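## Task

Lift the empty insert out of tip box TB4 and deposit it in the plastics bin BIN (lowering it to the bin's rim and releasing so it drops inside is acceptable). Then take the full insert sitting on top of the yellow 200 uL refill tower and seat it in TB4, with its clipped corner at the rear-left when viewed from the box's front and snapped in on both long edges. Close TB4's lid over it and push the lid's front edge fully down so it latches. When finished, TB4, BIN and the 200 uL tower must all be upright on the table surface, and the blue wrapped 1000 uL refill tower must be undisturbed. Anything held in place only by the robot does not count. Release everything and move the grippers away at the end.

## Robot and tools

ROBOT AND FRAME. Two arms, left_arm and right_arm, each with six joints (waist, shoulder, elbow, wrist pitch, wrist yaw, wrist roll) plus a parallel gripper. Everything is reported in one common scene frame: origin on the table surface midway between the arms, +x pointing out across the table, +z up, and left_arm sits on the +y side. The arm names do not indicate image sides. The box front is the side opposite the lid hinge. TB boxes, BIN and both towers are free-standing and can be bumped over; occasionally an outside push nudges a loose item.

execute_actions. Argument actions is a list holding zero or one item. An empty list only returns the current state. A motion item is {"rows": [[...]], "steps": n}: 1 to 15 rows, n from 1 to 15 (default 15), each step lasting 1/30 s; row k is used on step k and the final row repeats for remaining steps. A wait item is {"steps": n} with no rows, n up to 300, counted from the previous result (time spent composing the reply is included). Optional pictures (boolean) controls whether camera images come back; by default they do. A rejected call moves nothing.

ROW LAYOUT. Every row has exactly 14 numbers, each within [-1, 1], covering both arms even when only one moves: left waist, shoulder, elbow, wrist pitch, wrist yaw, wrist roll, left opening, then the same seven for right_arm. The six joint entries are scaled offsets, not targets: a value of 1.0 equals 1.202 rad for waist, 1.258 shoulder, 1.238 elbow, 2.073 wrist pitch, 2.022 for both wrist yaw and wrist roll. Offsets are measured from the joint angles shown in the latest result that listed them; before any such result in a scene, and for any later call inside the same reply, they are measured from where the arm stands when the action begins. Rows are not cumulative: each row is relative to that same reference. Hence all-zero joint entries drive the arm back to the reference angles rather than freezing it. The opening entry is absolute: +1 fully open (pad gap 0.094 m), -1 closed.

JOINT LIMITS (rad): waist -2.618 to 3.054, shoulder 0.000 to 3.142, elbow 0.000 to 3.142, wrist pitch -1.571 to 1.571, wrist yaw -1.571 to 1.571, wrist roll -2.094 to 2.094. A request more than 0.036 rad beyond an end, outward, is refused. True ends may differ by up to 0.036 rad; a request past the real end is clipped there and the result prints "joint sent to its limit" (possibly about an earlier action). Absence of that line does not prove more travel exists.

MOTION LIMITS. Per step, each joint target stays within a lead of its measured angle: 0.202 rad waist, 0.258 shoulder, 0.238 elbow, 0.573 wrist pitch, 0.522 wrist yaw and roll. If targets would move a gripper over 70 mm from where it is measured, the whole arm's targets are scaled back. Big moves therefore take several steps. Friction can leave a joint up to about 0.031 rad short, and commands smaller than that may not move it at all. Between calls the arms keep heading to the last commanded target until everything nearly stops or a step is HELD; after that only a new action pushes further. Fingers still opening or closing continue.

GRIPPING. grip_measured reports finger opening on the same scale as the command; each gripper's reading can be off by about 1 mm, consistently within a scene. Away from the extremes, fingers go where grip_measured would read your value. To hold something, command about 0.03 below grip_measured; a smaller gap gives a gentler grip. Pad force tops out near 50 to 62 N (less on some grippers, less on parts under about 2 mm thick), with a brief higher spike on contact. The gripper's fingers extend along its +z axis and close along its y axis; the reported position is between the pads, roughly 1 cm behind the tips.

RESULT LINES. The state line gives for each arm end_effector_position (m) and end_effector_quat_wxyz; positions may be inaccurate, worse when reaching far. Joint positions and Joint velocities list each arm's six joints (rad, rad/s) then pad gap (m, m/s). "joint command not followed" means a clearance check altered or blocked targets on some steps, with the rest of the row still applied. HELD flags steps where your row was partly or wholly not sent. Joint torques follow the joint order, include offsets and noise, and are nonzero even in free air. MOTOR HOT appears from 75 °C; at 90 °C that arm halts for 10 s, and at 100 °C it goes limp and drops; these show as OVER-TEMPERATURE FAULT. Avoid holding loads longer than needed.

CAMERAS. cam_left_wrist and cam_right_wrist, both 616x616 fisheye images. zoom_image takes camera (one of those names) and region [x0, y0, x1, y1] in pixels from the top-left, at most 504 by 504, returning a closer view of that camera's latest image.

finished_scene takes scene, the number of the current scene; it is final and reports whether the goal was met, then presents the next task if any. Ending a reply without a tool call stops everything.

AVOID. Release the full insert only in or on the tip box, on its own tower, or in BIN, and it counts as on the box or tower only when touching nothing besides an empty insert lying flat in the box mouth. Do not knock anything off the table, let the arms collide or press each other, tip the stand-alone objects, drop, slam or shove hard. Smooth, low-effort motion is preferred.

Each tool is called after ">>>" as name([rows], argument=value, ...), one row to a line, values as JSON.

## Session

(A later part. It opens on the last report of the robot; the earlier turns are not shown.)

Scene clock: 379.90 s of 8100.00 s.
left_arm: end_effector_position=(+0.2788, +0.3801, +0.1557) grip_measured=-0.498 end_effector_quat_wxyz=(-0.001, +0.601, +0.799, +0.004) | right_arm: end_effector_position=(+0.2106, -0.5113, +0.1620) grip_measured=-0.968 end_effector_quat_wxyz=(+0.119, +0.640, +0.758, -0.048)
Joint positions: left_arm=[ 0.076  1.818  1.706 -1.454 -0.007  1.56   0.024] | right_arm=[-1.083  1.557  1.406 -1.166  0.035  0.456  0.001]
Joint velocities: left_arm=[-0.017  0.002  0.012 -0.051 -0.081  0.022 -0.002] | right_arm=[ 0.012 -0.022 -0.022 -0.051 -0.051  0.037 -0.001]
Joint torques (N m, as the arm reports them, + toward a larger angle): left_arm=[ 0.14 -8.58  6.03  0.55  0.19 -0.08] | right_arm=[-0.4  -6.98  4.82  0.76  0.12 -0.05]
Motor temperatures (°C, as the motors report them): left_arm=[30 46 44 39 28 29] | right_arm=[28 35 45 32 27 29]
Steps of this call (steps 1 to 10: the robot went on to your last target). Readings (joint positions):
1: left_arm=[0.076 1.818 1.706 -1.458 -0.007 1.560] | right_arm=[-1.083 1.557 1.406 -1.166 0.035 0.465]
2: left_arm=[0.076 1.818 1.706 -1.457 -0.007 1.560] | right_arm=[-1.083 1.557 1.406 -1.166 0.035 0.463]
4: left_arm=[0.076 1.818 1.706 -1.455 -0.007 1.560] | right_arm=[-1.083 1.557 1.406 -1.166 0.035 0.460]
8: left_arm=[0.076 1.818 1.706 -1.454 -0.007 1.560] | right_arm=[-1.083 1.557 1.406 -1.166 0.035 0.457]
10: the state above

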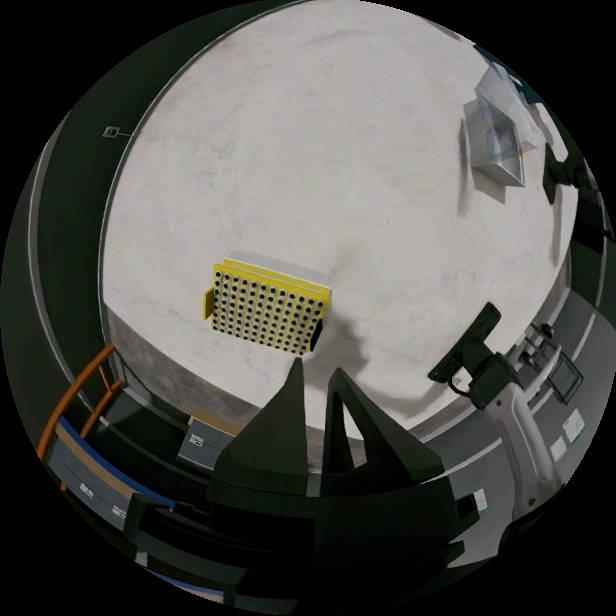

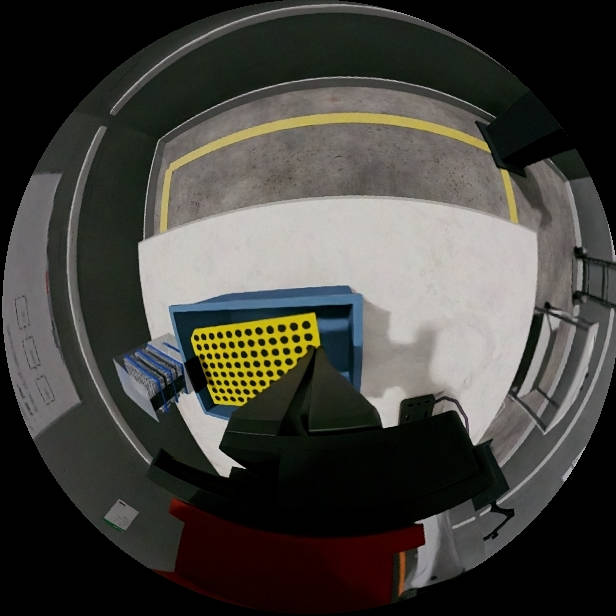

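>>> execute_actions([
  {"rows":[[0,0.005,-0.01,0.007,0,0,-0.5,0,0,-0.015,0.007,0,0,-1],[0,0.01,-0.02,0.014,0,0,-0.5,0,0,-0.03,0.015,0,0,-1],[0,0.015,-0.03,0.021,0,0,-0.5,0,0,-0.045,0.023,0,0,-1],[0,0.02,-0.04,0.028,0,0,-0.5,0,0,-0.06,0.031,0,0,-1],[0,0.025,-0.05,0.035,0,0,-0.5,0,0,-0.075,0.039,0,0,-1],[0,0.026,-0.056,0.04,0,0,-0.5,0,0,-0.09,0.047,0,0,-1],[0,0.026,-0.056,0.04,0,0,-0.5,0,0,-0.105,0.055,0,0,-1],[0,0.026,-0.056,0.04,0,0,-0.5,0,0,-0.115,0.06,0,0,-1],[0,0.026,-0.056,0.04,0,0,-0.5,0,0,-0.115,0.06,0,0,-1],[0,0.026,-0.056,0.04,0,0,-0.5,0,0,-0.115,0.06,0,0,-1],[0,0.026,-0.056,0.04,0,0,-0.5,0,0,-0.115,0.06,0,0,-1],[0,0.026,-0.056,0.04,0,0,-0.5,0,0,-0.115,0.06,0,0,-1],[0,0.026,-0.056,0.04,0,0,-0.5,0,0,-0.115,0.06,0,0,-0.65]],"steps":15},
], pictures=false)

>>> execute_actions([
  {"steps":12},
])

Scene clock: 392.83 s of 8100.00 s.
left_arm: end_effector_position=(+0.2838, +0.3815, +0.1358) grip_measured=-0.498 end_effector_quat_wxyz=(-0.004, +0.601, +0.799, +0.001) | right_arm: end_effector_position=(+0.2056, -0.5045, +0.1273) grip_measured=-0.662 end_effector_quat_wxyz=(+0.100, +0.641, +0.760, -0.043)
Joint positions: left_arm=[ 0.076  1.839  1.652 -1.387 -0.007  1.56   0.024] | right_arm=[-1.083  1.557  1.277 -1.076  0.035  0.455  0.016]
Joint velocities: left_arm=[-0.012 -0.007 -0.007  0.066 -0.081 -0.051  0.   ] | right_arm=[-0.012 -0.002 -0.002  0.037 -0.037 -0.037  0.019]
Joint torques (N m, as the arm reports them, + toward a larger angle): left_arm=[ 0.15 -8.9   6.05  0.5   0.18 -0.07] | right_arm=[-0.04 -6.37  5.32  0.82  0.12  0.04]
Motor temperatures (°C, as the motors report them): left_arm=[30 48 43 38 28 29] | right_arm=[28 35 44 32 27 29]
Steps of this call (steps 1 to 30: the robot went on to your last target; steps 31 to 100: nothing new was sent; then 9.10 s passed at rest; steps 101 to 115: all 15 steps of this action). Readings (joint positions):
101: left_arm=[0.076 1.818 1.706 -1.453 -0.007 1.560] | right_arm=[-1.083 1.557 1.406 -1.166 0.035 0.455]
102: left_arm=[0.076 1.818 1.706 -1.451 -0.007 1.560] | right_arm=[-1.083 1.557 1.404 -1.164 0.035 0.455]
104: left_arm=[0.076 1.818 1.697 -1.438 -0.007 1.560] | right_arm=[-1.083 1.557 1.387 -1.149 0.035 0.455]
108: left_arm=[0.076 1.828 1.661 -1.407 -0.007 1.560] | right_arm=[-1.083 1.557 1.313 -1.106 0.035 0.455]
115: the state above

Scene clock: 393.23 s of 8100.00 s.
left_arm: end_effector_position=(+0.2850, +0.3818, +0.1358) grip_measured=-0.498 end_effector_quat_wxyz=(-0.002, +0.601, +0.799, +0.003) | right_arm: end_effector_position=(+0.2076, -0.5071, +0.1281) grip_measured=-0.653 end_effector_quat_wxyz=(+0.106, +0.641, +0.759, -0.045)
Joint positions: left_arm=[ 0.076  1.839  1.652 -1.382 -0.007  1.56   0.024] | right_arm=[-1.083  1.557  1.277 -1.062  0.035  0.455  0.016]
Joint velocities: left_arm=[-0.002 -0.002  0.007 -0.066  0.11   0.022  0.   ] | right_arm=[ 0.002 -0.007 -0.002  0.022  0.095  0.066  0.   ]
Joint torques (N m, as the arm reports them, + toward a larger angle): left_arm=[ 0.13 -8.79  6.02  0.51  0.19 -0.07] | right_arm=[-0.01 -6.28  5.58  0.89  0.11  0.04]
Motor temperatures (°C, as the motors report them): left_arm=[30 48 43 38 28 29] | right_arm=[28 35 44 32 27 29]
Steps of this call (steps 1 to 12: the robot went on to your last target). Readings (joint positions):
1: left_arm=[0.076 1.839 1.652 -1.385 -0.007 1.560] | right_arm=[-1.083 1.557 1.277 -1.073 0.035 0.455]
2: left_arm=[0.076 1.839 1.652 -1.385 -0.007 1.560] | right_arm=[-1.083 1.557 1.277 -1.070 0.035 0.455]
4: left_arm=[0.076 1.839 1.652 -1.383 -0.007 1.560] | right_arm=[-1.083 1.557 1.277 -1.067 0.035 0.455]
8: left_arm=[0.076 1.839 1.652 -1.382 -0.007 1.560] | right_arm=[-1.083 1.557 1.277 -1.063 0.035 0.455]
12: the state above

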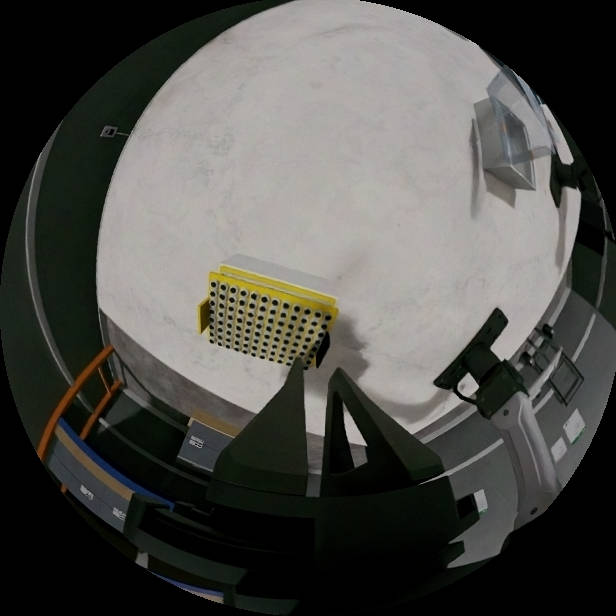

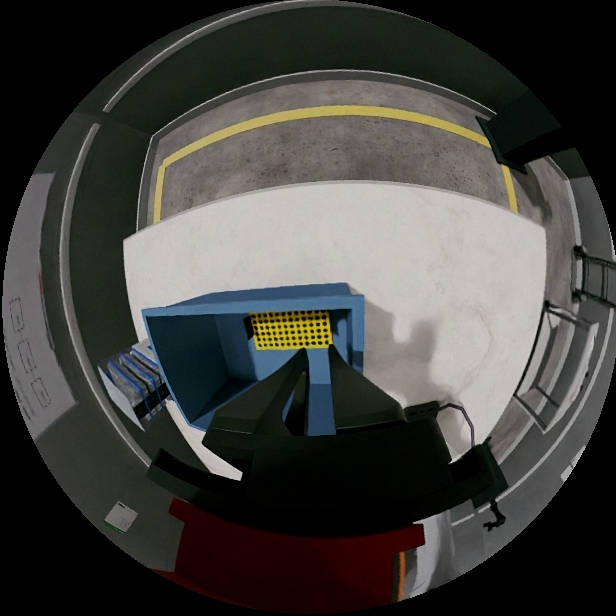

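Insert in bin. Zoom on the tab.

>>> zoom_image(camera="cam_left_wrist", region=[190, 240, 400, 420])

Region (190, 240, 400, 420) of cam_left_wrist's 616x616 image, scaled by 2.400, with more detail than that image has; it fills the top 432 rows of this view, and the rest is white.

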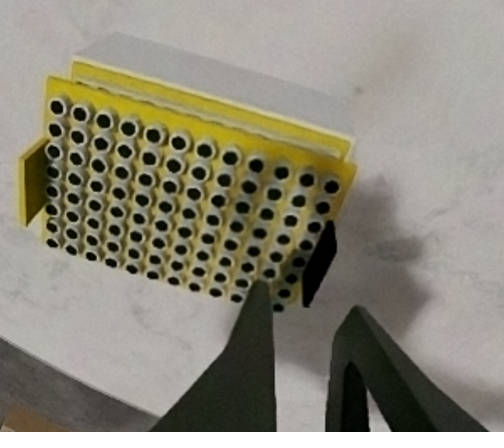

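>>> execute_actions([
  {"rows":[[0,0,-0.01,0.006,0,0,-0.6,0,0,0.04,-0.01,0,0,-0.65],[0,0,-0.02,0.012,0,0,-0.65,0,0,0.08,-0.02,0,0,-0.65],[0,0,-0.03,0.018,0,0,-0.65,0,0,0.12,-0.03,0,0,-0.65],[0,0,-0.04,0.024,0,0,-0.65,0,-0.02,0.14,-0.03,0,0,-0.65],[0,0,-0.05,0.03,0,0,-0.65,0,-0.06,0.14,-0.03,0,0,-0.65],[0,0,-0.055,0.03,0,0,-0.65,0,-0.11,0.14,-0.02,0,-0.02,-0.65],[0,0,-0.055,0.03,0,0,-0.65,0,-0.17,0.12,0,0,-0.05,-0.65],[0,0,-0.055,0.03,0,0,-0.65,0.03,-0.24,0.08,0.03,0,-0.08,-0.65],[0,0,-0.055,0.03,0,0,-0.65,0.08,-0.31,0.02,0.06,0,-0.11,-0.65],[0,0,-0.055,0.03,0,0,-0.65,0.14,-0.38,-0.05,0.1,0,-0.14,-0.65],[0,0,-0.055,0.03,0,0,-0.65,0.21,-0.45,-0.13,0.14,0,-0.17,-0.65],[0,0,-0.055,0.03,0,0,-0.65,0.28,-0.53,-0.22,0.18,0,-0.2,-0.65],[0,0,-0.055,0.03,0,0,-0.65,0.36,-0.61,-0.32,0.22,0,-0.225,-0.65],[0,0,-0.055,0.03,0,0,-0.65,0.44,-0.69,-0.42,0.27,0,-0.225,-0.65],[0,0,-0.055,0.03,0,0,-0.65,1.0,-0.77,-0.61,0.32,0,-0.225,-0.65]],"steps":15},
], pictures=false)

>>> execute_actions([
  {"steps":25},
])

>>> zoom_image(camera="cam_left_wrist", region=[220, 270, 400, 430])

Scene clock: 411.40 s of 8100.00 s.
left_arm: end_effector_position=(+0.2846, +0.3817, +0.1229) grip_measured=-0.648 end_effector_quat_wxyz=(-0.003, +0.601, +0.799, +0.002) | right_arm: end_effector_position=(+0.2609, -0.3886, +0.2899) grip_measured=-0.652 end_effector_quat_wxyz=(+0.493, +0.290, +0.812, -0.115)
Joint positions: left_arm=[ 0.076  1.839  1.601 -1.334 -0.007  1.56   0.017] | right_arm=[-0.671  0.806  0.999 -0.703  0.036  0.134  0.016]
Joint velocities: left_arm=[-0.007 -0.012  0.002  0.007 -0.095  0.022 -0.   ] | right_arm=[ 2.142 -2.781 -2.283  2.147 -0.11  -0.872 -0.   ]
Joint torques (N m, as the arm reports them, + toward a larger angle): left_arm=[ 0.11 -9.86  6.05  0.53  0.19 -0.08] | right_arm=[-0.25  0.13  5.34  1.58  0.05 -0.03]
Motor temperatures (°C, as the motors report them): left_arm=[30 50 43 37 28 29] | right_arm=[28 34 43 33 27 29]
Steps of this call (steps 1 to 30: the robot went on to your last target; steps 31 to 100: nothing new was sent; then 14.33 s passed at rest; steps 101 to 115: all 15 steps of this action). Readings (joint positions):
101: left_arm=[0.076 1.839 1.652 -1.381 -0.007 1.560] | right_arm=[-1.083 1.557 1.280 -1.064 0.035 0.455]
102: left_arm=[0.076 1.839 1.652 -1.380 -0.007 1.560] | right_arm=[-1.083 1.558 1.290 -1.074 0.035 0.455]
104: left_arm=[0.076 1.839 1.644 -1.369 -0.007 1.560] | right_arm=[-1.083 1.563 1.347 -1.101 0.035 0.455]
108: left_arm=[0.076 1.839 1.606 -1.345 -0.007 1.560] | right_arm=[-1.080 1.447 1.398 -1.074 0.035 0.413]
115: the state above

Scene clock: 412.23 s of 8100.00 s.
left_arm: end_effector_position=(+0.2855, +0.3819, +0.1229) grip_measured=-0.648 end_effector_quat_wxyz=(-0.002, +0.601, +0.799, +0.004) | right_arm: end_effector_position=(+0.2804, -0.1804, +0.1834) grip_measured=-0.652 end_effector_quat_wxyz=(+0.507, -0.097, +0.855, +0.053)
Joint positions: left_arm=[ 0.076  1.839  1.601 -1.33  -0.007  1.56   0.017] | right_arm=[ 0.11   0.592  0.515 -0.425  0.029  0.006  0.016]
Joint velocities: left_arm=[ 0.002 -0.027 -0.012  0.007 -0.007  0.037  0.   ] | right_arm=[-0.002  0.012 -0.017  0.066  0.051  0.051  0.001]
Joint torques (N m, as the arm reports them, + toward a larger angle): left_arm=[ 0.14 -9.9   6.07  0.53  0.19 -0.08] | right_arm=[ 0.63 -0.04  8.    2.04  0.14 -0.06]
Motor temperatures (°C, as the motors report them): left_arm=[30 50 43 37 28 29] | right_arm=[28 34 43 33 27 29]
Steps of this call (steps 1 to 25: the robot went on to your last target). Readings (joint positions):
1: left_arm=[0.076 1.839 1.601 -1.333 -0.007 1.560] | right_arm=[-0.597 0.714 0.924 -0.639 0.034 0.108]
2: left_arm=[0.076 1.839 1.601 -1.332 -0.007 1.560] | right_arm=[-0.524 0.636 0.855 -0.588 0.033 0.087]
4: left_arm=[0.076 1.839 1.601 -1.332 -0.007 1.560] | right_arm=[-0.384 0.556 0.731 -0.510 0.032 0.058]
8: left_arm=[0.076 1.839 1.601 -1.331 -0.007 1.560] | right_arm=[-0.113 0.579 0.547 -0.468 0.036 0.029]
25: the state above

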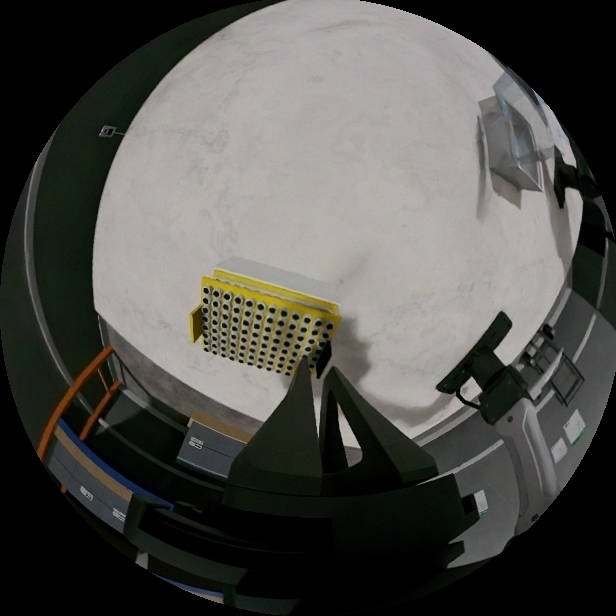

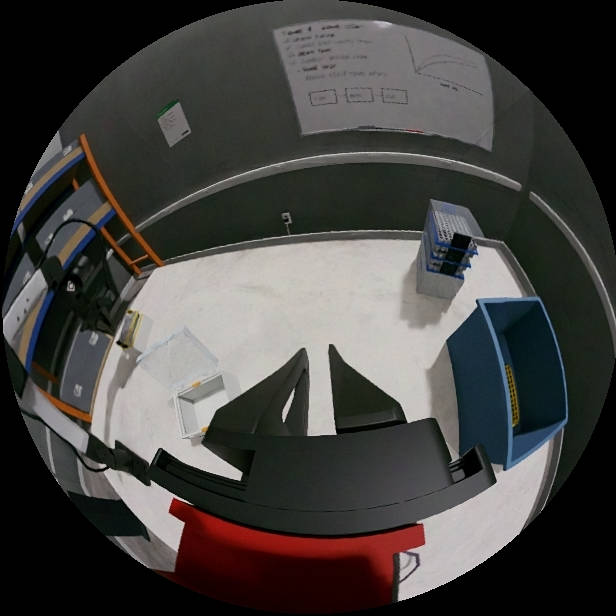

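Region (220, 270, 400, 430) of cam_left_wrist's 616x616 image, scaled by 2.800, with more detail than that image has.

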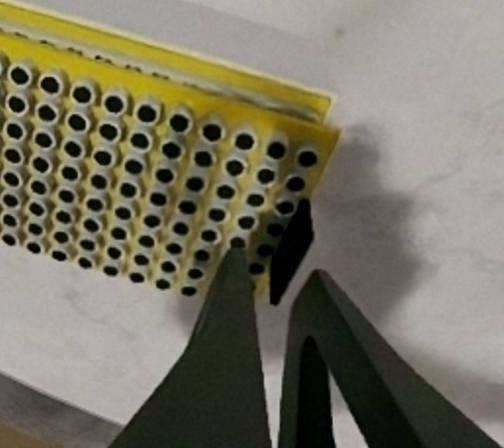

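>>> execute_actions([
  {"rows":[[0,0,-0.01,0.0,0,0,-0.65,0.06,0,0,0,0,0,-0.65],[0,0,-0.02,0.0,0,0,-0.65,0.12,0,0,0,0,0,-0.65],[0,0,-0.026,0.003,0,0,-0.65,0.18,0,0,0,0,0,-0.65],[0,0,-0.032,0.006,0,0,-0.65,0.24,0,0,0,0,0,-0.65],[0,0,-0.038,0.01,0,0,-0.65,0.30,0,0,0,0,0,-0.65],[0,0,-0.044,0.014,0,0,-0.65,0.34,0,0,0,0,0,-0.65],[0,0,-0.05,0.018,0,0,-0.65,0.36,0,0,0,0,0,-0.65],[0,0,-0.054,0.021,0,0,-0.65,0.36,0,0,0,0,0,-0.65]],"steps":15},
], pictures=false)

>>> execute_actions([
  {"steps":8},
])

>>> zoom_image(camera="cam_left_wrist", region=[220, 270, 400, 430])

Scene clock: 426.17 s of 8100.00 s.
left_arm: end_effector_position=(+0.2800, +0.3804, +0.1105) grip_measured=-0.648 end_effector_quat_wxyz=(-0.009, +0.601, +0.799, -0.005) | right_arm: end_effector_position=(+0.2324, -0.0792, +0.1837) grip_measured=-0.652 end_effector_quat_wxyz=(+0.484, -0.276, +0.815, +0.159)
Joint positions: left_arm=[ 0.076  1.839  1.552 -1.303 -0.007  1.56   0.017] | right_arm=[ 0.534  0.592  0.515 -0.424  0.027  0.006  0.016]
Joint velocities: left_arm=[-0.007  0.012 -0.007  0.095  0.007  0.022  0.   ] | right_arm=[-0.007  0.012 -0.012  0.007 -0.051 -0.037  0.001]
Joint torques (N m, as the arm reports them, + toward a larger angle): left_arm=[ 0.14 -9.84  5.97  0.47  0.19 -0.08] | right_arm=[0.69 0.23 7.52 1.76 0.08 0.01]
Motor temperatures (°C, as the motors report them): left_arm=[30 52 43 36 28 29] | right_arm=[28 33 43 35 27 29]
Steps of this call (steps 1 to 30: the robot went on to your last target; steps 31 to 100: nothing new was sent; then 10.10 s passed at rest; steps 101 to 115: all 15 steps of this action). Readings (joint positions):
101: left_arm=[0.076 1.839 1.601 -1.330 -0.007 1.560] | right_arm=[0.120 0.592 0.515 -0.424 0.032 0.006]
102: left_arm=[0.076 1.839 1.601 -1.330 -0.007 1.560] | right_arm=[0.152 0.592 0.515 -0.424 0.036 0.006]
104: left_arm=[0.076 1.839 1.596 -1.329 -0.007 1.560] | right_arm=[0.270 0.592 0.515 -0.424 0.039 0.006]
108: left_arm=[0.076 1.839 1.565 -1.316 -0.007 1.560] | right_arm=[0.505 0.592 0.515 -0.424 0.029 0.006]
115: the state above

Scene clock: 426.43 s of 8100.00 s.
left_arm: end_effector_position=(+0.2811, +0.3807, +0.1105) grip_measured=-0.648 end_effector_quat_wxyz=(-0.007, +0.601, +0.799, -0.003) | right_arm: end_effector_position=(+0.2324, -0.0792, +0.1837) grip_measured=-0.652 end_effector_quat_wxyz=(+0.484, -0.276, +0.815, +0.159)
Joint positions: left_arm=[ 0.076  1.839  1.552 -1.298 -0.007  1.56   0.017] | right_arm=[ 0.534  0.592  0.515 -0.424  0.027  0.006  0.016]
Joint velocities: left_arm=[-0.002  0.002 -0.002  0.081  0.066 -0.037  0.   ] | right_arm=[ 0.012  0.012 -0.002  0.022  0.051 -0.022 -0.001]
Joint torques (N m, as the arm reports them, + toward a larger angle): left_arm=[ 0.14 -9.84  5.94  0.46  0.19 -0.07] | right_arm=[0.64 0.22 7.48 1.76 0.09 0.02]
Motor temperatures (°C, as the motors report them): left_arm=[30 52 43 36 28 29] | right_arm=[28 33 43 35 27 29]
Steps of this call (steps 1 to 8: the robot went on to your last target). Readings (joint positions):
1: left_arm=[0.076 1.839 1.552 -1.301 -0.007 1.560] | right_arm=[0.534 0.592 0.515 -0.424 0.027 0.006]
2: left_arm=[0.076 1.839 1.552 -1.300 -0.007 1.560] | right_arm=[0.534 0.592 0.515 -0.424 0.027 0.006]
4: left_arm=[0.076 1.839 1.552 -1.299 -0.007 1.560] | right_arm=[0.534 0.592 0.515 -0.424 0.027 0.006]
8: the state above

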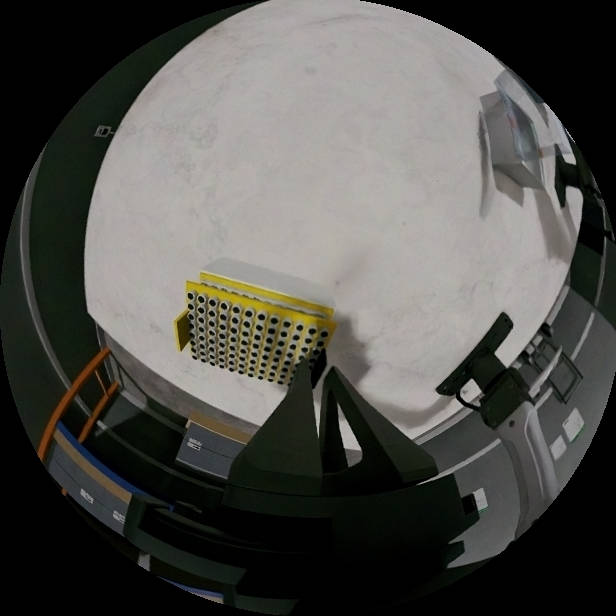

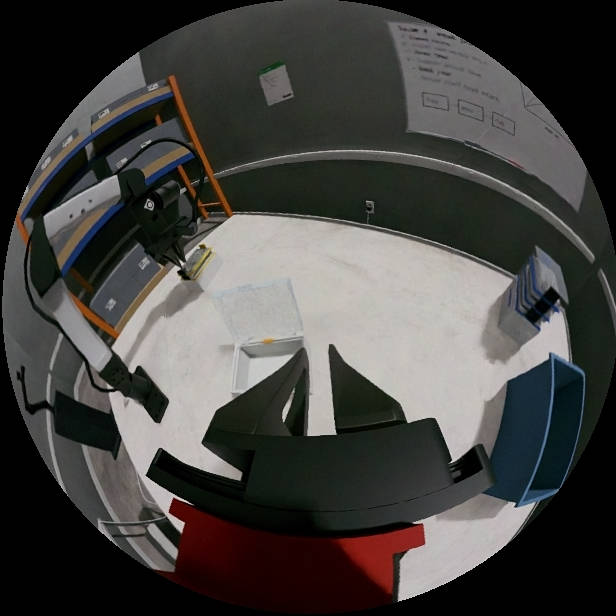

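Region (220, 270, 400, 430) of cam_left_wrist's 616x616 image, scaled by 2.800, with more detail than that image has.

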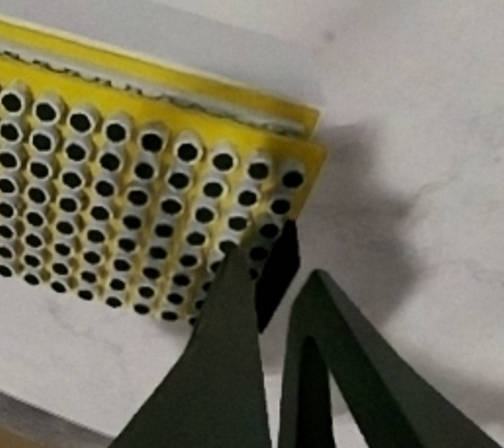

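>>> execute_actions([
  {"rows":[[0,0,-0.012,0.004,0,0,-0.65,-0.03,0,0,0,0,0,-0.65],[0,0,-0.02,0.008,0,0,-0.65,-0.06,0,0,0,0,0,-0.65],[0,0,-0.028,0.012,0,0,-0.65,-0.09,0,0,0,0,0,-0.65],[0,0,-0.03,0.014,0,0,-0.65,-0.12,0,0,0,0,0,-0.65]],"steps":12},
])

>>> zoom_image(camera="cam_left_wrist", region=[220, 270, 400, 430])

Scene clock: 433.20 s of 8100.00 s.
left_arm: end_effector_position=(+0.2802, +0.3804, +0.1058) grip_measured=-0.648 end_effector_quat_wxyz=(-0.008, +0.601, +0.799, -0.004) | right_arm: end_effector_position=(+0.2521, -0.1087, +0.1836) grip_measured=-0.652 end_effector_quat_wxyz=(+0.494, -0.220, +0.832, +0.126)
Joint positions: left_arm=[ 0.076  1.839  1.533 -1.282 -0.007  1.56   0.017] | right_arm=[ 0.399  0.592  0.515 -0.424  0.026  0.006  0.016]
Joint velocities: left_arm=[ 0.012  0.022 -0.012 -0.007  0.022 -0.037 -0.   ] | right_arm=[-0.012 -0.012 -0.007 -0.037 -0.037 -0.037 -0.001]
Joint torques (N m, as the arm reports them, + toward a larger angle): left_arm=[ 0.1  -9.89  5.83  0.48  0.19 -0.09] | right_arm=[-0.71  0.22  7.5   1.77  0.08  0.02]
Motor temperatures (°C, as the motors report them): left_arm=[30 53 42 36 28 29] | right_arm=[28 32 44 36 27 29]
Steps of this call (steps 1 to 15: the robot went on to your last target; steps 16 to 90: nothing new was sent; then 3.37 s passed at rest; steps 91 to 102: all 12 steps of this action). Readings (joint positions):
91: left_arm=[0.076 1.839 1.552 -1.297 -0.007 1.560] | right_arm=[0.530 0.592 0.515 -0.424 0.026 0.006]
92: left_arm=[0.076 1.839 1.552 -1.297 -0.007 1.560] | right_arm=[0.516 0.592 0.515 -0.424 0.025 0.006]
94: left_arm=[0.076 1.839 1.546 -1.291 -0.007 1.560] | right_arm=[0.459 0.592 0.515 -0.424 0.024 0.006]
98: left_arm=[0.076 1.839 1.534 -1.285 -0.007 1.560] | right_arm=[0.400 0.592 0.515 -0.424 0.026 0.006]
102: the state above

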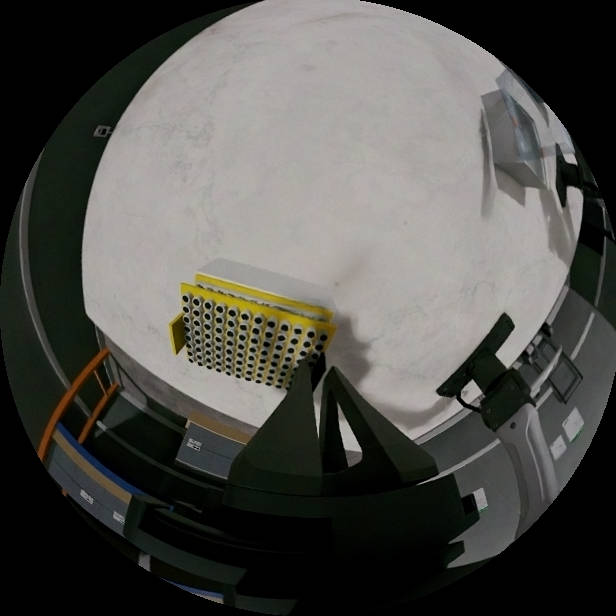

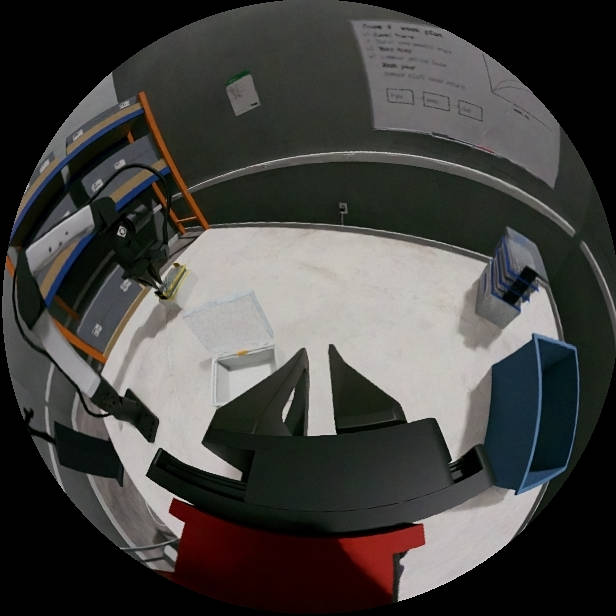

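Region (220, 270, 400, 430) of cam_left_wrist's 616x616 image, scaled by 2.800, with more detail than that image has.

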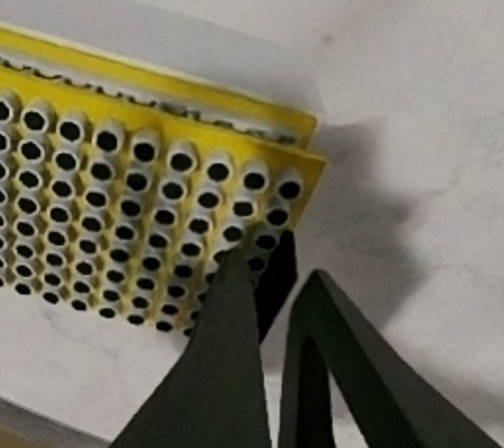

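>>> execute_actions([
  {"rows":[[0.012,0,-0.012,0.004,0,0,-0.65,0,0,0,0,0,0,-0.65],[0.022,0,-0.02,0.008,0,0,-0.65,0,0,0,0,0,0,-0.65],[0.022,0,-0.027,0.012,0,0,-0.65,0,0,0,0,0,0,-0.65]],"steps":12},
])

>>> zoom_image(camera="cam_left_wrist", region=[220, 270, 400, 430])

Scene clock: 438.00 s of 8100.00 s.
left_arm: end_effector_position=(+0.2779, +0.3857, +0.1022) grip_measured=-0.648 end_effector_quat_wxyz=(-0.009, +0.595, +0.804, -0.005) | right_arm: end_effector_position=(+0.2521, -0.1087, +0.1836) grip_measured=-0.652 end_effector_quat_wxyz=(+0.494, -0.220, +0.832, +0.126)
Joint positions: left_arm=[ 0.093  1.839  1.519 -1.27  -0.007  1.56   0.017] | right_arm=[ 0.399  0.592  0.515 -0.424  0.026  0.006  0.016]
Joint velocities: left_arm=[-0.022 -0.017 -0.012 -0.007  0.051  0.007 -0.001] | right_arm=[ 0.012  0.002 -0.002  0.081  0.022  0.037 -0.   ]
Joint torques (N m, as the arm reports them, + toward a larger angle): left_arm=[ 1.03 -9.8   5.85  0.45  0.19 -0.07] | right_arm=[0.02 0.2  7.53 1.78 0.06 0.03]
Motor temperatures (°C, as the motors report them): left_arm=[30 53 42 36 28 29] | right_arm=[28 32 44 36 27 29]
Steps of this call (steps 1 to 15: the robot went on to your last target; steps 16 to 90: nothing new was sent; then 1.40 s passed at rest; steps 91 to 102: all 12 steps of this action). Readings (joint positions):
91: left_arm=[0.076 1.839 1.533 -1.280 -0.007 1.560] | right_arm=[0.399 0.592 0.515 -0.424 0.026 0.006]
92: left_arm=[0.077 1.839 1.533 -1.280 -0.007 1.560] | right_arm=[0.399 0.592 0.515 -0.424 0.026 0.006]
94: left_arm=[0.084 1.839 1.528 -1.275 -0.007 1.560] | right_arm=[0.399 0.592 0.515 -0.424 0.026 0.006]
98: left_arm=[0.093 1.839 1.519 -1.272 -0.007 1.560] | right_arm=[0.399 0.592 0.515 -0.424 0.026 0.006]
102: the state above

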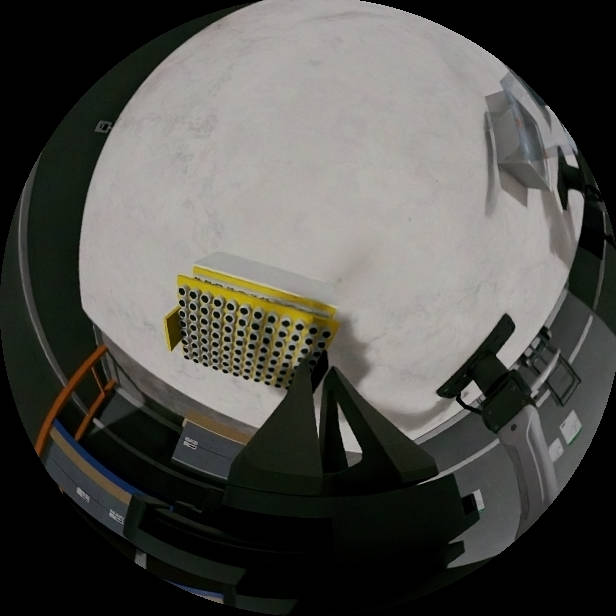

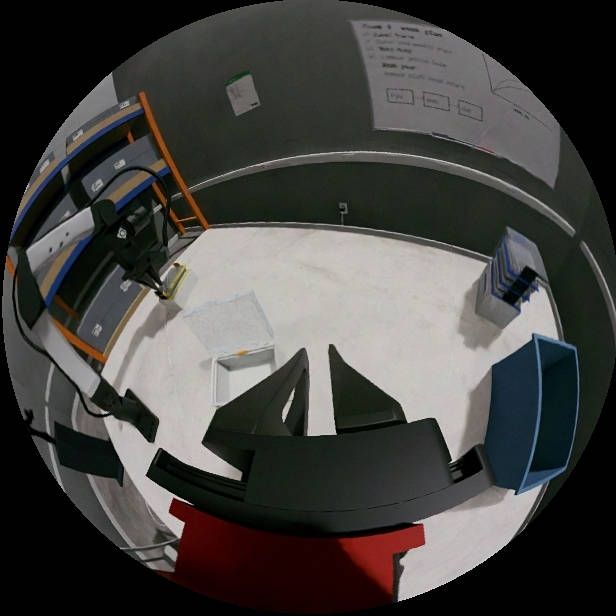

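Region (220, 270, 400, 430) of cam_left_wrist's 616x616 image, scaled by 2.800, with more detail than that image has.

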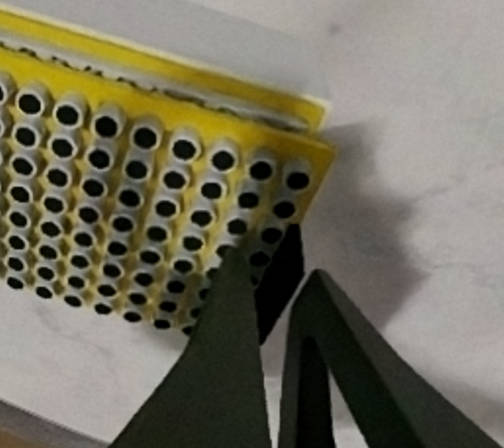

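Close.

>>> execute_actions([
  {"rows":[[0,0,0,0,0,0,-0.75,0,0,0,0,0,0,-0.65],[0,0,0,0,0,0,-0.82,0,0,0,0,0,0,-0.65],[0,0,0,0,0,0,-0.88,0,0,0,0,0,0,-0.65],[0,0,0,0,0,0,-0.93,0,0,0,0,0,0,-0.65],[0,0,0,0,0,0,-1,0,0,0,0,0,0,-0.65]],"steps":12},
])

>>> zoom_image(camera="cam_left_wrist", region=[220, 270, 400, 430])

Scene clock: 443.10 s of 8100.00 s.
left_arm: end_effector_position=(+0.2782, +0.3858, +0.1021) grip_measured=-0.984 end_effector_quat_wxyz=(-0.008, +0.595, +0.804, -0.005) | right_arm: end_effector_position=(+0.2521, -0.1087, +0.1836) grip_measured=-0.652 end_effector_quat_wxyz=(+0.494, -0.220, +0.832, +0.126)
Joint positions: left_arm=[ 0.093  1.839  1.519 -1.268 -0.007  1.56   0.001] | right_arm=[ 0.399  0.592  0.515 -0.424  0.026  0.006  0.016]
Joint velocities: left_arm=[-0.007 -0.012  0.002  0.022  0.037 -0.022  0.   ] | right_arm=[-0.032 -0.012 -0.017  0.051  0.007  0.037 -0.001]
Joint torques (N m, as the arm reports them, + toward a larger angle): left_arm=[ 0.14 -9.86  7.44  0.34  0.18 -0.08] | right_arm=[0.01 0.27 7.5  1.78 0.07 0.02]
Motor temperatures (°C, as the motors report them): left_arm=[30 54 42 36 28 29] | right_arm=[28 32 44 36 27 29]
Steps of this call (steps 1 to 15: the robot went on to your last target; steps 16 to 90: nothing new was sent; then 1.70 s passed at rest; steps 91 to 102: all 12 steps of this action). Readings (joint positions):
91: left_arm=[0.093 1.839 1.519 -1.268 -0.007 1.560] | right_arm=[0.399 0.592 0.515 -0.424 0.026 0.006]
92: left_arm=[0.093 1.839 1.519 -1.268 -0.007 1.560] | right_arm=[0.399 0.592 0.515 -0.424 0.026 0.006]
94: left_arm=[0.093 1.839 1.519 -1.268 -0.007 1.560] | right_arm=[0.399 0.592 0.515 -0.424 0.026 0.006]
98: left_arm=[0.093 1.839 1.519 -1.268 -0.007 1.560] | right_arm=[0.399 0.592 0.515 -0.424 0.026 0.006]
102: the state above

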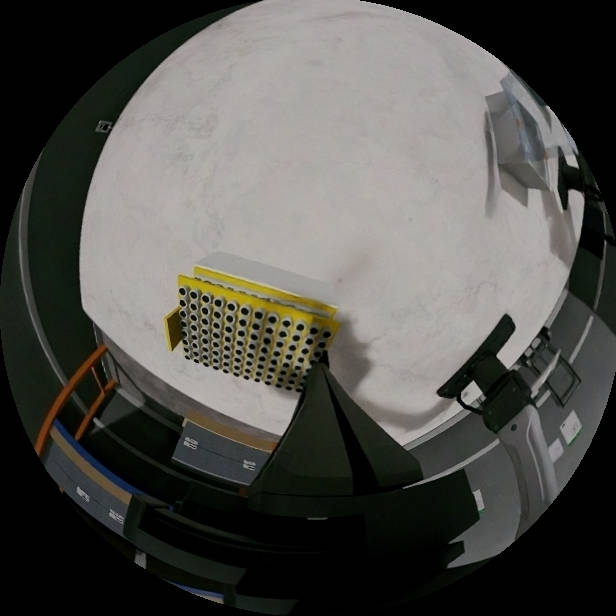

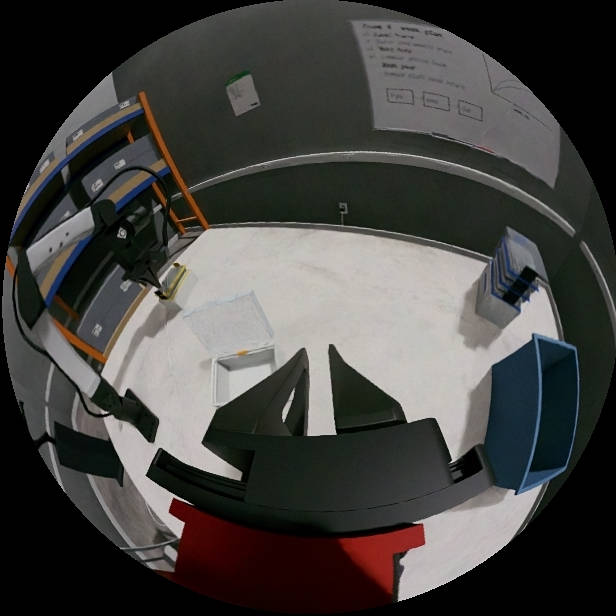

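Region (220, 270, 400, 430) of cam_left_wrist's 616x616 image, scaled by 2.800, with more detail than that image has.

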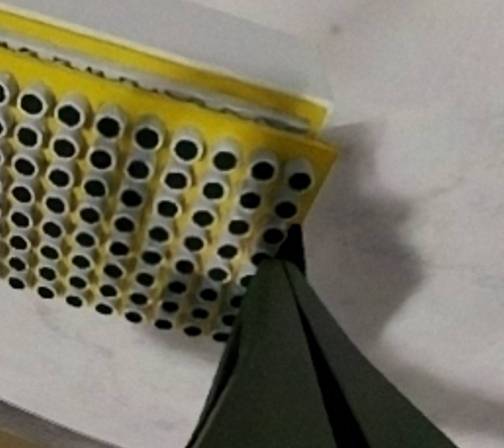

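>>> execute_actions([
  {"rows":[[0.01,0,0,0,0,0,-0.65,0,0,0,0,0,0,-0.65],[0.02,0,0,0,0,0,-0.65,0,0,0,0,0,0,-0.65],[0.03,0,-0.01,0.004,0,0,-0.65,0,0,0,0,0,0,-0.65],[0.032,0,-0.02,0.008,0,0,-0.65,0,0,0,0,0,0,-0.65],[0.032,0,-0.028,0.012,0,0,-0.65,0,0,0,0,0,0,-0.65],[0.032,0,-0.036,0.017,0,0,-0.65,0,0,0,0,0,0,-0.65],[0.032,0,-0.042,0.022,0,0,-0.65,0,0,0,0,0,0,-0.65]],"steps":15},
])

>>> zoom_image(camera="cam_left_wrist", region=[220, 270, 400, 430])

Scene clock: 450.87 s of 8100.00 s.
left_arm: end_effector_position=(+0.2748, +0.3951, +0.0975) grip_measured=-0.652 end_effector_quat_wxyz=(-0.007, +0.582, +0.813, -0.004) | right_arm: end_effector_position=(+0.2521, -0.1087, +0.1836) grip_measured=-0.652 end_effector_quat_wxyz=(+0.494, -0.220, +0.832, +0.126)
Joint positions: left_arm=[ 0.123  1.836  1.497 -1.247 -0.006  1.56   0.016] | right_arm=[ 0.399  0.592  0.515 -0.424  0.026  0.006  0.016]
Joint velocities: left_arm=[-0.007 -0.007 -0.002 -0.022 -0.007 -0.022 -0.001] | right_arm=[-0.012 -0.007 -0.027 -0.081  0.007  0.007  0.   ]
Joint torques (N m, as the arm reports them, + toward a larger angle): left_arm=[ 0.87 -9.61  4.86  0.62  0.17 -0.08] | right_arm=[0.01 0.18 7.49 1.78 0.07 0.03]
Motor temperatures (°C, as the motors report them): left_arm=[30 54 42 35 28 29] | right_arm=[28 31 44 37 27 29]
Steps of this call (steps 1 to 15: the robot went on to your last target; steps 16 to 90: nothing new was sent; then 4.27 s passed at rest; steps 91 to 105: all 15 steps of this action). Readings (joint positions):
91: left_arm=[0.093 1.839 1.519 -1.268 -0.007 1.560] | right_arm=[0.399 0.592 0.515 -0.424 0.026 0.006]
92: left_arm=[0.094 1.839 1.519 -1.268 -0.007 1.560] | right_arm=[0.399 0.592 0.515 -0.424 0.026 0.006]
94: left_arm=[0.103 1.839 1.519 -1.268 -0.007 1.560] | right_arm=[0.399 0.592 0.515 -0.424 0.026 0.006]
98: left_arm=[0.123 1.839 1.498 -1.249 -0.007 1.560] | right_arm=[0.399 0.592 0.515 -0.424 0.026 0.006]
105: the state above

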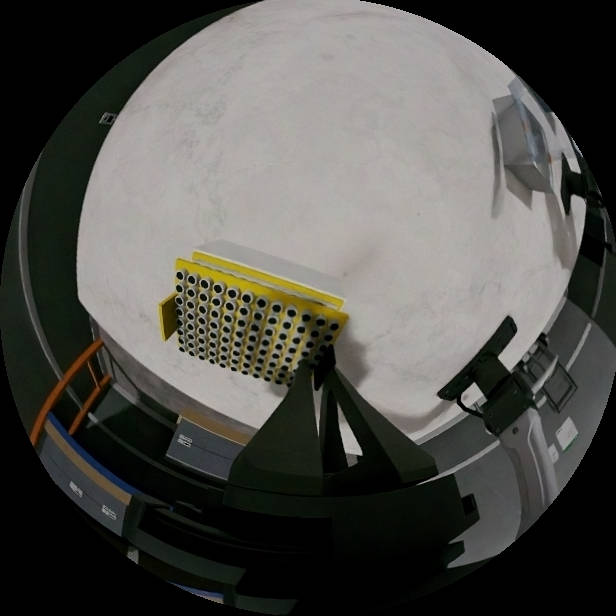

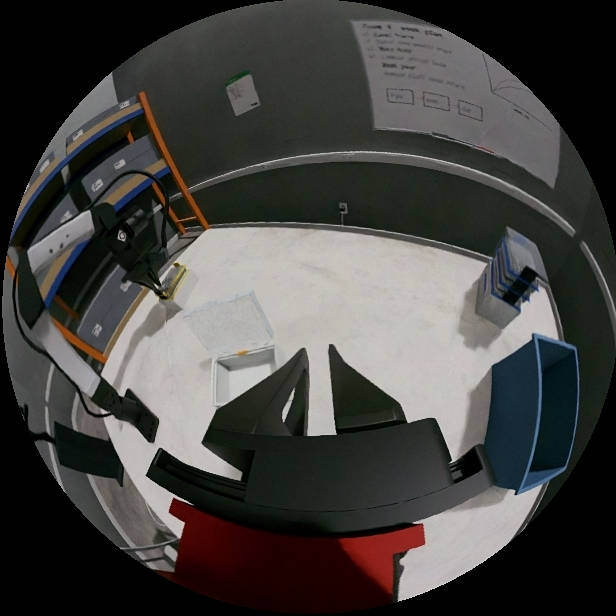

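Region (220, 270, 400, 430) of cam_left_wrist's 616x616 image, scaled by 2.800, with more detail than that image has.

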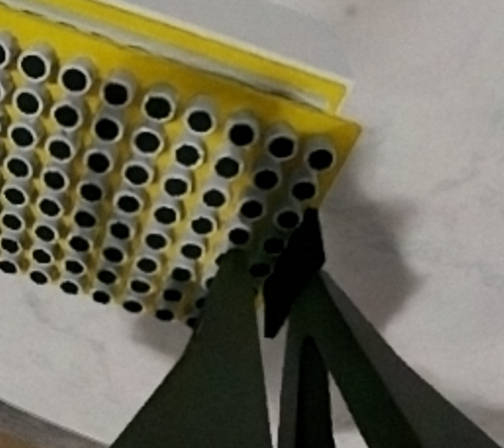

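>>> execute_actions([
  {"rows":[[0,0,0.012,-0.006,0,0,-0.65,0,0,0,0,0,0,-0.65],[0,0,0.022,-0.012,0,0,-0.65,0,0,0,0,0,0,-0.65],[0,0,0.022,-0.015,0,0,-0.65,0,0,0,0,0,0,-0.65],[0,0,0.022,-0.015,0,0,-0.65,0,0,0,0,0,0,-0.65],[0,0,0.022,-0.015,0,0,-0.65,0,0,0,0,0,0,-0.65],[0,0,0.022,-0.015,0,0,-0.65,0,0,0,0,0,0,-0.65],[0,0,0.022,-0.015,0,0,-0.65,0,0,0,0,0,0,-0.65],[0,0,0.022,-0.015,0,0,-0.65,0,0,0,0,0,0,-0.65],[0,0,0.022,-0.015,0,0,-0.75,0,0,0,0,0,0,-0.65],[0,0,0.022,-0.015,0,0,-0.83,0,0,0,0,0,0,-0.65],[0,0,0.022,-0.015,0,0,-0.9,0,0,0,0,0,0,-0.65],[0,0,0.022,-0.015,0,0,-0.95,0,0,0,0,0,0,-0.65],[0,0,0.022,-0.015,0,0,-1,0,0,0,0,0,0,-0.65]],"steps":15},
])

Scene clock: 459.03 s of 8100.00 s.
left_arm: end_effector_position=(+0.2736, +0.3947, +0.1005) grip_measured=-0.983 end_effector_quat_wxyz=(-0.009, +0.582, +0.813, -0.007) | right_arm: end_effector_position=(+0.2521, -0.1087, +0.1836) grip_measured=-0.652 end_effector_quat_wxyz=(+0.494, -0.220, +0.832, +0.126)
Joint positions: left_arm=[ 0.123  1.836  1.509 -1.265 -0.006  1.56   0.001] | right_arm=[ 0.399  0.592  0.515 -0.424  0.026  0.006  0.016]
Joint velocities: left_arm=[-0.002  0.002 -0.012 -0.007  0.051  0.022 -0.001] | right_arm=[ 0.007 -0.017 -0.022 -0.022  0.007 -0.022  0.   ]
Joint torques (N m, as the arm reports them, + toward a larger angle): left_arm=[ 0.14 -9.78  8.8   0.25  0.18 -0.08] | right_arm=[0.04 0.21 7.53 1.78 0.07 0.01]
Motor temperatures (°C, as the motors report them): left_arm=[30 55 42 35 28 29] | right_arm=[28 31 44 37 27 29]
Steps of this call (steps 1 to 15: the robot went on to your last target; steps 16 to 90: nothing new was sent; then 4.67 s passed at rest; steps 91 to 105: all 15 steps of this action). Readings (joint positions):
91: left_arm=[0.123 1.836 1.497 -1.247 -0.006 1.560] | right_arm=[0.399 0.592 0.515 -0.424 0.026 0.006]
92: left_arm=[0.123 1.836 1.500 -1.250 -0.006 1.560] | right_arm=[0.399 0.592 0.515 -0.424 0.026 0.006]
94: left_arm=[0.123 1.836 1.505 -1.255 -0.006 1.560] | right_arm=[0.399 0.592 0.515 -0.424 0.026 0.006]
98: left_arm=[0.123 1.836 1.509 -1.260 -0.006 1.560] | right_arm=[0.399 0.592 0.515 -0.424 0.026 0.006]
105: the state above

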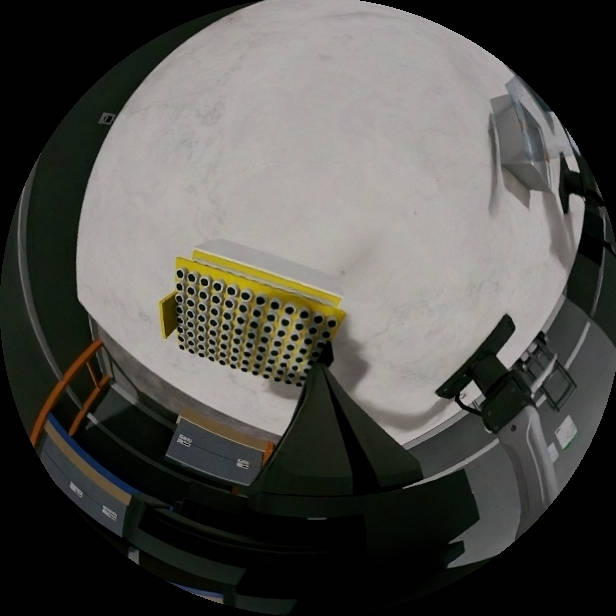

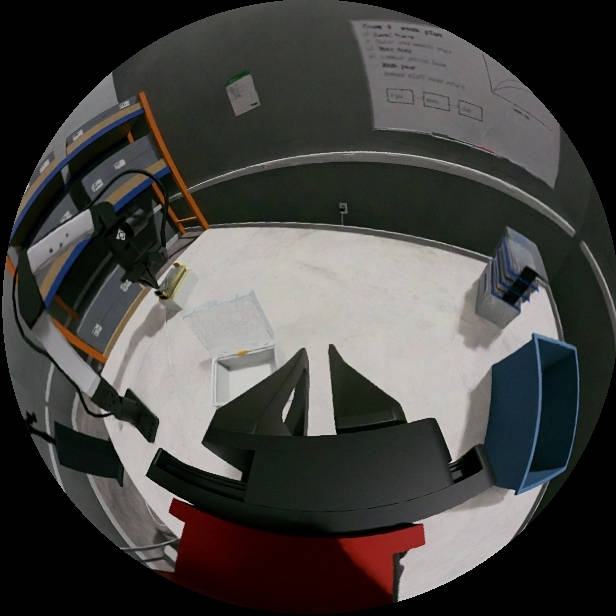

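>>> execute_actions([
  {"rows":[[0,0,0.012,-0.006,0,0,-1,0,0,0,0,0,0,-0.65],[0,0,0.019,-0.011,0,0,-1,0,0,0,0,0,0,-0.65],[0,0,0.026,-0.016,0,0,-1,0,0,0,0,0,0,-0.65],[0,0,0.033,-0.021,0,0,-1,0,0,0,0,0,0,-0.65],[0,0,0.04,-0.025,0,0,-1,0,0,0,0,0,0,-0.65],[0,0,0.047,-0.029,0,0,-1,0,0,0,0,0,0,-0.65],[0,0,0.054,-0.033,0,0,-1,0,0,0,0,0,0,-0.65],[0,0,0.061,-0.037,0,0,-1,0,0,0,0,0,0,-0.65],[0,0,0.068,-0.041,0,0,-1,0,0,0,0,0,0,-0.65],[0,0,0.075,-0.045,0,0,-1,0,0,0,0,0,0,-0.65],[0,0,0.082,-0.049,0,0,-1,0,0,0,0,0,0,-0.65],[0,0,0.089,-0.053,0,0,-1,0,0,0,0,0,0,-0.65],[0,0,0.096,-0.057,0,0,-1,0,0,0,0,0,0,-0.65],[0,0,0.103,-0.06,0,0,-1,0,0,0,0,0,0,-0.65],[0,0,0.11,-0.062,0,0,-1,0,0,0,0,0,0,-0.65]],"steps":15},
], pictures=false)

>>> execute_actions([
  {"steps":8},
])

Scene clock: 470.87 s of 8100.00 s.
left_arm: end_effector_position=(+0.2787, +0.3964, +0.1271) grip_measured=-0.984 end_effector_quat_wxyz=(-0.003, +0.582, +0.813, +0.001) | right_arm: end_effector_position=(+0.2521, -0.1087, +0.1836) grip_measured=-0.652 end_effector_quat_wxyz=(+0.494, -0.220, +0.832, +0.126)
Joint positions: left_arm=[ 0.123  1.836  1.615 -1.352 -0.006  1.56   0.001] | right_arm=[ 0.399  0.592  0.515 -0.424  0.026  0.006  0.016]
Joint velocities: left_arm=[-0.007  0.002  0.237 -0.227 -0.007  0.066  0.   ] | right_arm=[-0.007 -0.012  0.002  0.007  0.022 -0.051 -0.001]
Joint torques (N m, as the arm reports them, + toward a larger angle): left_arm=[ 0.12 -9.87  8.86  0.31  0.19 -0.09] | right_arm=[-0.04  0.25  7.49  1.78  0.06  0.02]
Motor temperatures (°C, as the motors report them): left_arm=[30 56 43 35 28 29] | right_arm=[28 31 44 37 27 29]
Steps of this call (steps 1 to 15: the robot went on to your last target; steps 16 to 90: nothing new was sent; then 8.33 s passed at rest; steps 91 to 105: all 15 steps of this action). Readings (joint positions):
91: left_arm=[0.123 1.836 1.509 -1.266 -0.006 1.560] | right_arm=[0.399 0.592 0.515 -0.424 0.026 0.006]
92: left_arm=[0.123 1.836 1.509 -1.267 -0.006 1.560] | right_arm=[0.399 0.592 0.515 -0.424 0.026 0.006]
94: left_arm=[0.123 1.836 1.516 -1.276 -0.006 1.560] | right_arm=[0.399 0.592 0.515 -0.424 0.026 0.006]
98: left_arm=[0.123 1.836 1.553 -1.301 -0.006 1.560] | right_arm=[0.399 0.592 0.515 -0.424 0.026 0.006]
105: the state above

Scene clock: 471.13 s of 8100.00 s.
left_arm: end_effector_position=(+0.2768, +0.3958, +0.1313) grip_measured=-0.984 end_effector_quat_wxyz=(-0.006, +0.582, +0.813, -0.002) | right_arm: end_effector_position=(+0.2521, -0.1087, +0.1836) grip_measured=-0.652 end_effector_quat_wxyz=(+0.494, -0.220, +0.832, +0.126)
Joint positions: left_arm=[ 0.123  1.836  1.631 -1.376 -0.006  1.56   0.001] | right_arm=[ 0.399  0.592  0.515 -0.424  0.026  0.006  0.016]
Joint velocities: left_arm=[ 0.007 -0.007 -0.002  0.007 -0.022 -0.037 -0.   ] | right_arm=[ 0.012 -0.022 -0.007 -0.066 -0.095  0.051 -0.001]
Joint torques (N m, as the arm reports them, + toward a larger angle): left_arm=[ 0.13 -9.75  8.72  0.25  0.19 -0.07] | right_arm=[0.   0.23 7.52 1.78 0.07 0.02]
Motor temperatures (°C, as the motors report them): left_arm=[30 56 43 35 28 29] | right_arm=[28 31 44 37 27 29]
Steps of this call (steps 1 to 8: the robot went on to your last target). Readings (joint positions):
1: left_arm=[0.123 1.836 1.622 -1.358 -0.006 1.560] | right_arm=[0.399 0.592 0.515 -0.424 0.026 0.006]
2: left_arm=[0.123 1.836 1.627 -1.362 -0.006 1.560] | right_arm=[0.399 0.592 0.515 -0.424 0.026 0.006]
4: left_arm=[0.123 1.836 1.631 -1.367 -0.006 1.560] | right_arm=[0.399 0.592 0.515 -0.424 0.026 0.006]
8: the state above

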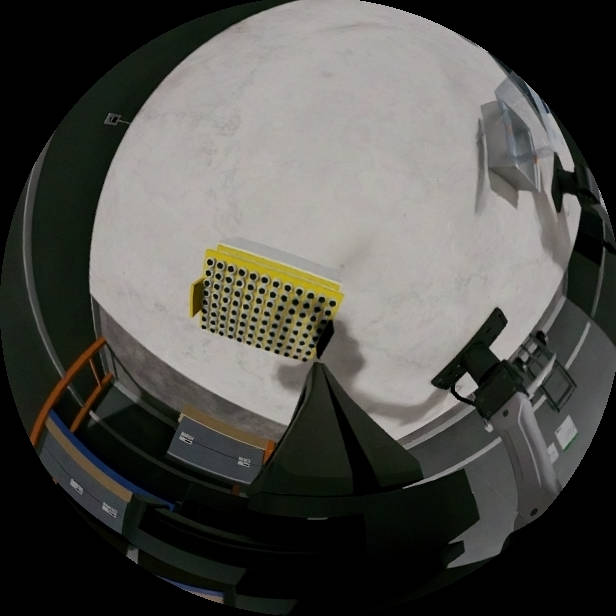

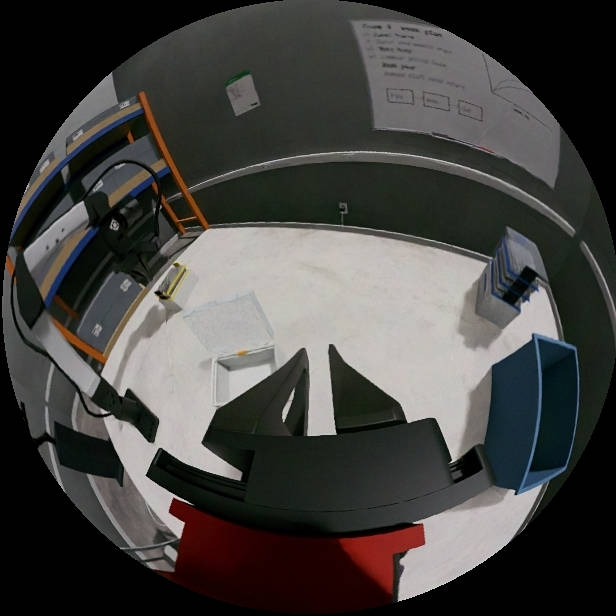

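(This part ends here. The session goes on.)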